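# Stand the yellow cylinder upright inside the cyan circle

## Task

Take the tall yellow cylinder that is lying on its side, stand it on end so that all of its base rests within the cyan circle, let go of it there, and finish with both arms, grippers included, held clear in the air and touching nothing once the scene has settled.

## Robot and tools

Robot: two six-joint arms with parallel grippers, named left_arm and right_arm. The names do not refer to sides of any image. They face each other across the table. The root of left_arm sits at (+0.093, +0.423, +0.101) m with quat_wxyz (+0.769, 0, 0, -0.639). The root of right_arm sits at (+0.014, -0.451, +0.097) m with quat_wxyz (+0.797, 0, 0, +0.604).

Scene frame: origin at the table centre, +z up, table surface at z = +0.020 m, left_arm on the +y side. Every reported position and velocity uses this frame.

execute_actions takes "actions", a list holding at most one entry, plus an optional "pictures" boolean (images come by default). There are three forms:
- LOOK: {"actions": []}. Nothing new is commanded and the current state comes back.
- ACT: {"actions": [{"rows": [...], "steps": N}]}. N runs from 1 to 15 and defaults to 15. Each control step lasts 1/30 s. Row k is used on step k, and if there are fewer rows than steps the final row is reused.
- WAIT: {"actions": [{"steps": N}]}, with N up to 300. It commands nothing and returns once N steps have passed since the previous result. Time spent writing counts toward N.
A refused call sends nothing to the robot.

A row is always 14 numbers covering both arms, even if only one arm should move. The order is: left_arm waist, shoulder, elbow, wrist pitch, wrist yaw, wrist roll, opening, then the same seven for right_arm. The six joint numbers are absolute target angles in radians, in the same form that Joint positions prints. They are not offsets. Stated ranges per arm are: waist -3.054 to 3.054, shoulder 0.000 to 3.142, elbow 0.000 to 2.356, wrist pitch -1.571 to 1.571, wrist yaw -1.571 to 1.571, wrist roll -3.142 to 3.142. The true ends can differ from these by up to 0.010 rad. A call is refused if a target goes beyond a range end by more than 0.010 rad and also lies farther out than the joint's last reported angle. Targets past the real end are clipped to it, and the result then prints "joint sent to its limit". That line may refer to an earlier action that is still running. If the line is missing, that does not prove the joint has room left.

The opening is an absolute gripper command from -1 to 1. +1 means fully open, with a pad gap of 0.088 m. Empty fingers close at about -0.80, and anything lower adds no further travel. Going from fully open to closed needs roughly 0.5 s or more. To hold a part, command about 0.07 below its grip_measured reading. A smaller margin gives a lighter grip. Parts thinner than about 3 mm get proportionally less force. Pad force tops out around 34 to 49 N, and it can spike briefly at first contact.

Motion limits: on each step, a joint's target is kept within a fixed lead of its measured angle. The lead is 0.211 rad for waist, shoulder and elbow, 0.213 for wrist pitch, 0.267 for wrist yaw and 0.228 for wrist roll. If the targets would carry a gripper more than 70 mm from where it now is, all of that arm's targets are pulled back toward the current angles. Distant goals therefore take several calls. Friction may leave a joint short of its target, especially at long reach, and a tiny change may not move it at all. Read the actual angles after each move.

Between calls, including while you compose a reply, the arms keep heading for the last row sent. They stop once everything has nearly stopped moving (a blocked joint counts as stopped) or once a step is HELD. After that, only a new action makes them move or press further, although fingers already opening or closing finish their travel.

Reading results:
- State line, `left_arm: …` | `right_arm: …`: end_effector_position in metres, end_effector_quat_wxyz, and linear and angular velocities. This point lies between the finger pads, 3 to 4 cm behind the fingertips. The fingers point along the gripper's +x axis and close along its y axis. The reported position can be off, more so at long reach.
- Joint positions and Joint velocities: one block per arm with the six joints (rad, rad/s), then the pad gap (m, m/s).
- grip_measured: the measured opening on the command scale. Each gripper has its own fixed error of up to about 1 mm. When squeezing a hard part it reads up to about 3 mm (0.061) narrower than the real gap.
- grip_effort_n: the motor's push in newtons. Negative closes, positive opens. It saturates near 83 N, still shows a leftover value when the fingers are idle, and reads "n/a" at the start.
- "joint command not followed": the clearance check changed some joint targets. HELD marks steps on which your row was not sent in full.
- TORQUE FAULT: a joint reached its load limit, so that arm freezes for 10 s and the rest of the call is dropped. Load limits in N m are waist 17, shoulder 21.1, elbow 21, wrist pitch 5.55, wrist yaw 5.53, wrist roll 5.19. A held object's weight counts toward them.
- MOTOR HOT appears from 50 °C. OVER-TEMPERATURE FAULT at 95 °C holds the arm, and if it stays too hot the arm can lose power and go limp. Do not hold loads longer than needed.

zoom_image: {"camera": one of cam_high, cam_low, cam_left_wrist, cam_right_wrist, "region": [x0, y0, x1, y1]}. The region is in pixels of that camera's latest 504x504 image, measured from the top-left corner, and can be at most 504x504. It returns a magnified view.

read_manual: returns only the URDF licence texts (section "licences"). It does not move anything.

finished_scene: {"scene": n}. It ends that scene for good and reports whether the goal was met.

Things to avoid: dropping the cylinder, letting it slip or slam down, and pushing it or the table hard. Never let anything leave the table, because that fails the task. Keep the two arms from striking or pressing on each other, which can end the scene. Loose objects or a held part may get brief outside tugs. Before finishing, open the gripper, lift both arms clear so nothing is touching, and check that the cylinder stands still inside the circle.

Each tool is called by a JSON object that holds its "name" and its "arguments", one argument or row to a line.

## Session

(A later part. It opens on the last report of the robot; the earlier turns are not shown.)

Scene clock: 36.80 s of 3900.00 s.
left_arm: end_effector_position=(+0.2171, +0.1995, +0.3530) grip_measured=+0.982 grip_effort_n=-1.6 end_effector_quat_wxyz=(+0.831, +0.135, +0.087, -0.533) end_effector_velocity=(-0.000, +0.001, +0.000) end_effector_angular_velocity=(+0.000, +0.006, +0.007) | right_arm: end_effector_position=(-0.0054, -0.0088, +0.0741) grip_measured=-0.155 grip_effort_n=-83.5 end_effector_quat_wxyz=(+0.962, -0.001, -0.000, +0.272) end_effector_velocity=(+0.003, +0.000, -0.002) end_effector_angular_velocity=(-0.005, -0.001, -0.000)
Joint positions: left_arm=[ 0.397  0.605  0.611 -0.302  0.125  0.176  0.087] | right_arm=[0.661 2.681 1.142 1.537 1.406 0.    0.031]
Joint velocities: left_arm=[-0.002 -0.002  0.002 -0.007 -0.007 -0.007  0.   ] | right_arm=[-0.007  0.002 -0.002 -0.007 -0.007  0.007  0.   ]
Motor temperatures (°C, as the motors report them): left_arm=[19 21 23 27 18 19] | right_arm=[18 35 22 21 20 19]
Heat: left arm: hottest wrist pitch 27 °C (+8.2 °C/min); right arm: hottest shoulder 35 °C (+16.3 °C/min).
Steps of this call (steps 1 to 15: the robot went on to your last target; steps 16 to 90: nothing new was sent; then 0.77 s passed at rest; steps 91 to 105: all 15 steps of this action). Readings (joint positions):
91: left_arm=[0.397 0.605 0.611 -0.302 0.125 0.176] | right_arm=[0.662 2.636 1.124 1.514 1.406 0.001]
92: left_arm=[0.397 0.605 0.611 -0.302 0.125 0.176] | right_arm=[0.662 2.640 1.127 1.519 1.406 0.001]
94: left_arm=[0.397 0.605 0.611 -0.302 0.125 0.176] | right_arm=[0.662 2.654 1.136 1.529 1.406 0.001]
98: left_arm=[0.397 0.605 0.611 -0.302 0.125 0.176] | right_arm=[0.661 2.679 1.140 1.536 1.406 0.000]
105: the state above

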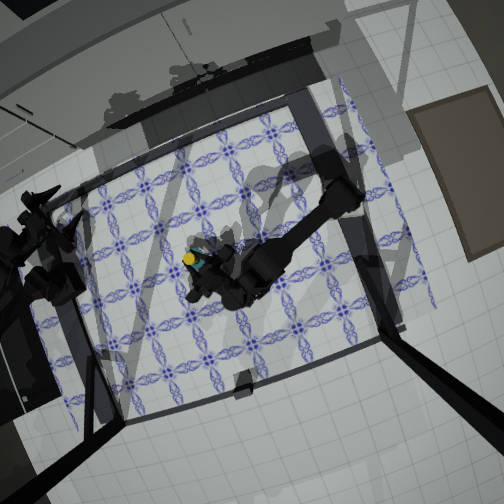

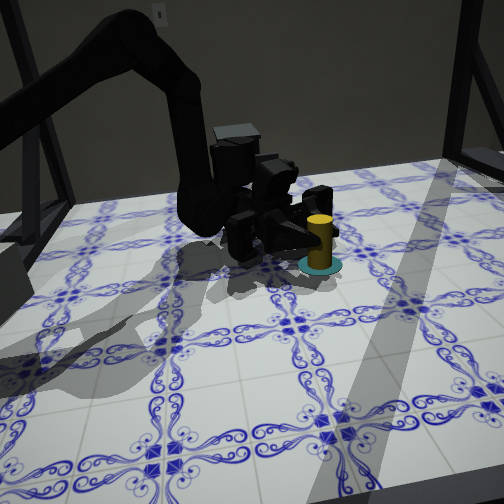

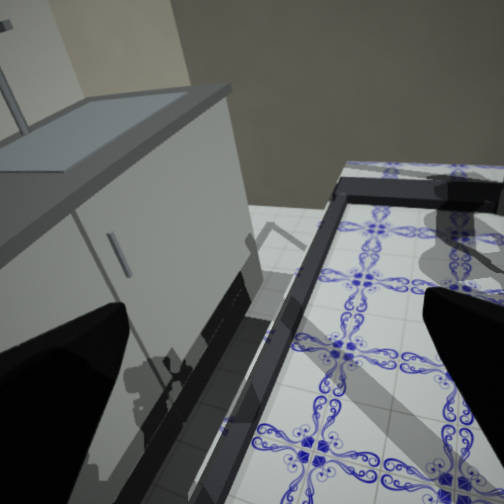

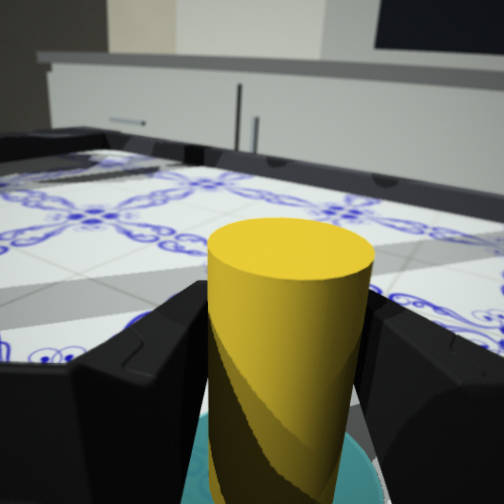

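{"name": "execute_actions", "arguments": {
  "actions": [
    {"rows":[[0.4,0.6,0.6,-0.3,0.127,0.176,1,0.662,2.701,1.147,1.541,1.405,0,-0.27],[0.4,0.6,0.6,-0.3,0.127,0.176,1,0.662,2.701,1.147,1.541,1.405,0,-0.27],[0.4,0.6,0.6,-0.3,0.127,0.176,1,0.662,2.701,1.147,1.541,1.405,0,-0.27],[0.4,0.6,0.6,-0.3,0.127,0.176,1,0.662,2.701,1.147,1.541,1.405,0,-0.27],[0.4,0.6,0.6,-0.3,0.127,0.176,1,0.662,2.701,1.147,1.541,1.405,0,1]]}
  ],
  "pictures": false
}}

{"name": "execute_actions", "arguments": {
  "actions": [
    {"rows":[[0.4,0.6,0.6,-0.3,0.127,0.176,1,0.69,2.67,1.14,1.53,1.41,0,1],[0.4,0.6,0.6,-0.3,0.127,0.176,1,0.72,2.66,1.13,1.53,1.43,0,1],[0.4,0.6,0.6,-0.3,0.127,0.176,1,0.75,2.64,1.12,1.52,1.45,0,1],[0.4,0.6,0.6,-0.3,0.127,0.176,1,0.8,2.6,1.1,1.5,1.48,0,1]],"steps":10}
  ],
  "pictures": false
}}

{"name": "execute_actions", "arguments": {
  "actions": [
    {"rows":[[0.4,0.6,0.6,-0.3,0.127,0.176,1,0.85,2.45,1.1,1.38,1.48,0,1]]}
  ]
}}

Scene clock: 45.03 s of 3900.00 s.
left_arm: end_effector_position=(+0.2171, +0.1995, +0.3530) grip_measured=+0.982 grip_effort_n=-2.1 end_effector_quat_wxyz=(+0.831, +0.135, +0.087, -0.533) end_effector_velocity=(-0.000, +0.001, -0.002) end_effector_angular_velocity=(+0.004, +0.009, +0.007) | right_arm: end_effector_position=(-0.0053, -0.0091, +0.0734) grip_measured=+0.971 grip_effort_n=9.5 end_effector_quat_wxyz=(+0.962, -0.001, -0.000, +0.272) end_effector_velocity=(+0.002, -0.001, +0.001) end_effector_angular_velocity=(+0.013, +0.007, -0.010)
Joint positions: left_arm=[ 0.397  0.605  0.611 -0.302  0.125  0.176  0.087] | right_arm=[0.661 2.684 1.142 1.54  1.406 0.    0.087]
Joint velocities: left_arm=[-0.002 -0.002 -0.002 -0.007 -0.007 -0.007  0.   ] | right_arm=[-0.002 -0.002 -0.002  0.007  0.007  0.007  0.038]
Motor temperatures (°C, as the motors report them): left_arm=[19 21 24 28 18 19] | right_arm=[18 35 22 22 20 19]
Heat: left arm: hottest wrist pitch 28 °C (+8.0 °C/min); right arm: hottest shoulder 35 °C (+13.3 °C/min).
Steps of this call (steps 1 to 15: the robot went on to your last target; steps 16 to 90: nothing new was sent; then 4.73 s passed at rest; steps 91 to 105: all 15 steps of this action). Readings (joint positions):
91: left_arm=[0.397 0.605 0.611 -0.302 0.125 0.176] | right_arm=[0.661 2.683 1.142 1.537 1.406 0.000]
92: left_arm=[0.397 0.605 0.611 -0.302 0.125 0.176] | right_arm=[0.661 2.683 1.142 1.539 1.406 0.000]
94: left_arm=[0.397 0.605 0.611 -0.302 0.125 0.176] | right_arm=[0.661 2.684 1.142 1.540 1.406 0.000]
98: left_arm=[0.397 0.605 0.611 -0.302 0.125 0.176] | right_arm=[0.661 2.684 1.142 1.540 1.406 0.000]
105: the state above

Scene clock: 45.37 s of 3900.00 s.
left_arm: end_effector_position=(+0.2171, +0.1995, +0.3530) grip_measured=+0.982 grip_effort_n=-1.6 end_effector_quat_wxyz=(+0.831, +0.135, +0.087, -0.533) end_effector_velocity=(-0.001, +0.002, -0.005) end_effector_angular_velocity=(+0.010, +0.029, +0.011) | right_arm: end_effector_position=(-0.0670, -0.0234, +0.0964) grip_measured=+1.000 grip_effort_n=15.1 end_effector_quat_wxyz=(+0.949, +0.007, +0.002, +0.314) end_effector_velocity=(-0.017, -0.003, +0.028) end_effector_angular_velocity=(+0.005, +0.001, -0.010)
Joint positions: left_arm=[ 0.397  0.605  0.611 -0.302  0.125  0.176  0.087] | right_arm=[0.814 2.606 1.112 1.507 1.471 0.    0.088]
Joint velocities: left_arm=[-0.002 -0.002 -0.002 -0.022 -0.007 -0.022  0.   ] | right_arm=[ 0.042 -0.085 -0.007 -0.051  0.051 -0.022  0.   ]
Motor temperatures (°C, as the motors report them): left_arm=[19 21 24 28 18 19] | right_arm=[18 35 22 22 20 19]
Heat: left arm: hottest wrist pitch 28 °C (+7.9 °C/min); right arm: hottest shoulder 35 °C (+13.2 °C/min).
Steps of this call (steps 1 to 10: all 10 steps of this action). Readings (joint positions):
1: left_arm=[0.397 0.605 0.611 -0.302 0.125 0.176] | right_arm=[0.663 2.684 1.142 1.540 1.406 0.000]
2: left_arm=[0.397 0.605 0.611 -0.302 0.125 0.176] | right_arm=[0.669 2.681 1.142 1.538 1.412 0.000]
4: left_arm=[0.397 0.605 0.611 -0.302 0.125 0.176] | right_arm=[0.703 2.663 1.129 1.521 1.439 0.000]
8: left_arm=[0.397 0.605 0.611 -0.302 0.125 0.176] | right_arm=[0.799 2.617 1.112 1.509 1.467 0.000]
10: the state above

Scene clock: 45.87 s of 3900.00 s.
left_arm: end_effector_position=(+0.2171, +0.1995, +0.3530) grip_measured=+0.982 grip_effort_n=-1.2 end_effector_quat_wxyz=(+0.831, +0.135, +0.087, -0.533) end_effector_velocity=(+0.001, +0.003, -0.003) end_effector_angular_velocity=(+0.015, +0.010, +0.021) | right_arm: end_effector_position=(-0.0883, -0.0185, +0.1474) grip_measured=+1.000 grip_effort_n=15.1 end_effector_quat_wxyz=(+0.945, +0.019, +0.005, +0.328) end_effector_velocity=(-0.000, +0.002, +0.001) end_effector_angular_velocity=(-0.019, -0.015, +0.005)
Joint positions: left_arm=[ 0.397  0.605  0.611 -0.302  0.125  0.176  0.087] | right_arm=[0.852 2.446 1.104 1.381 1.48  0.    0.088]
Joint velocities: left_arm=[-0.002 -0.002  0.002 -0.022 -0.022 -0.007 -0.   ] | right_arm=[-0.002 -0.002  0.002 -0.007 -0.007 -0.022  0.   ]
Motor temperatures (°C, as the motors report them): left_arm=[19 21 24 28 18 19] | right_arm=[18 35 22 22 20 19]
Heat: left arm: hottest wrist pitch 28 °C (+7.8 °C/min); right arm: hottest shoulder 35 °C (+13.1 °C/min).
Steps of this call (steps 1 to 15: all 15 steps of this action). Readings (joint positions):
1: left_arm=[0.397 0.605 0.611 -0.302 0.125 0.176] | right_arm=[0.816 2.577 1.109 1.465 1.474 0.001]
2: left_arm=[0.397 0.605 0.611 -0.302 0.125 0.176] | right_arm=[0.821 2.554 1.102 1.432 1.479 0.000]
4: left_arm=[0.397 0.605 0.611 -0.302 0.125 0.176] | right_arm=[0.834 2.505 1.100 1.409 1.480 0.000]
8: left_arm=[0.397 0.605 0.611 -0.302 0.125 0.176] | right_arm=[0.851 2.447 1.105 1.392 1.480 0.000]
15: the state above

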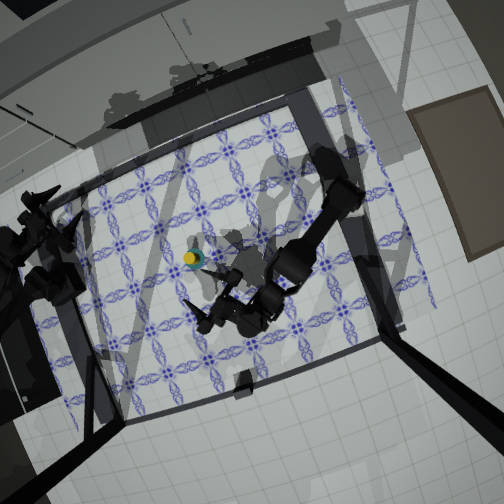

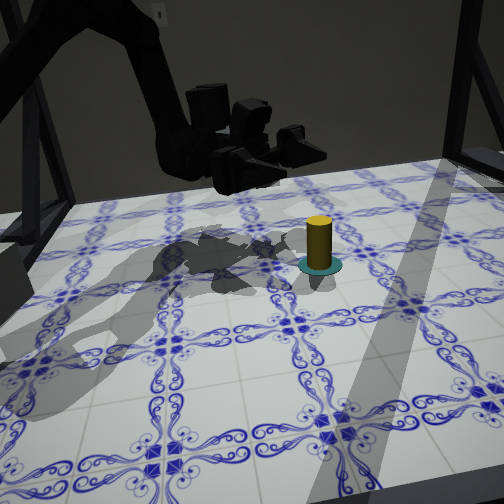

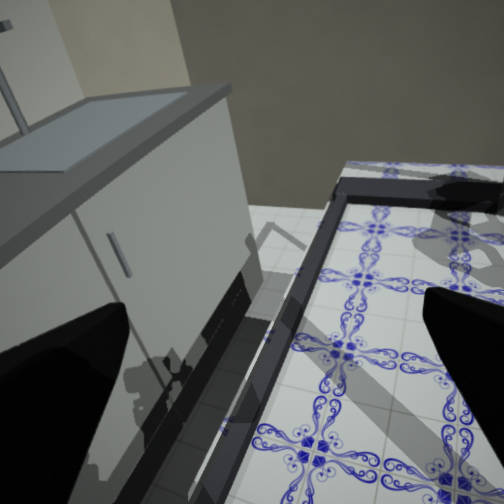

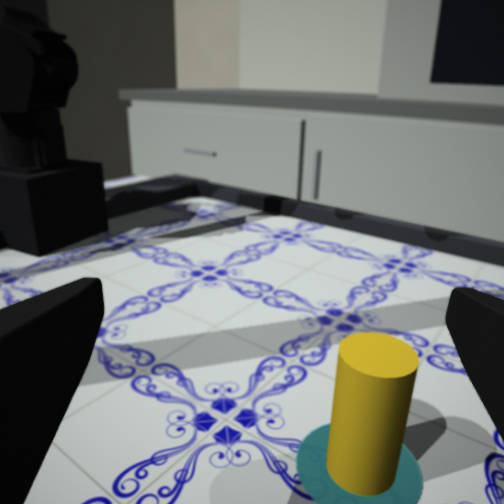

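{"name": "finished_scene", "arguments": {
  "scene": 2
}}

The scene is finished: the task was done.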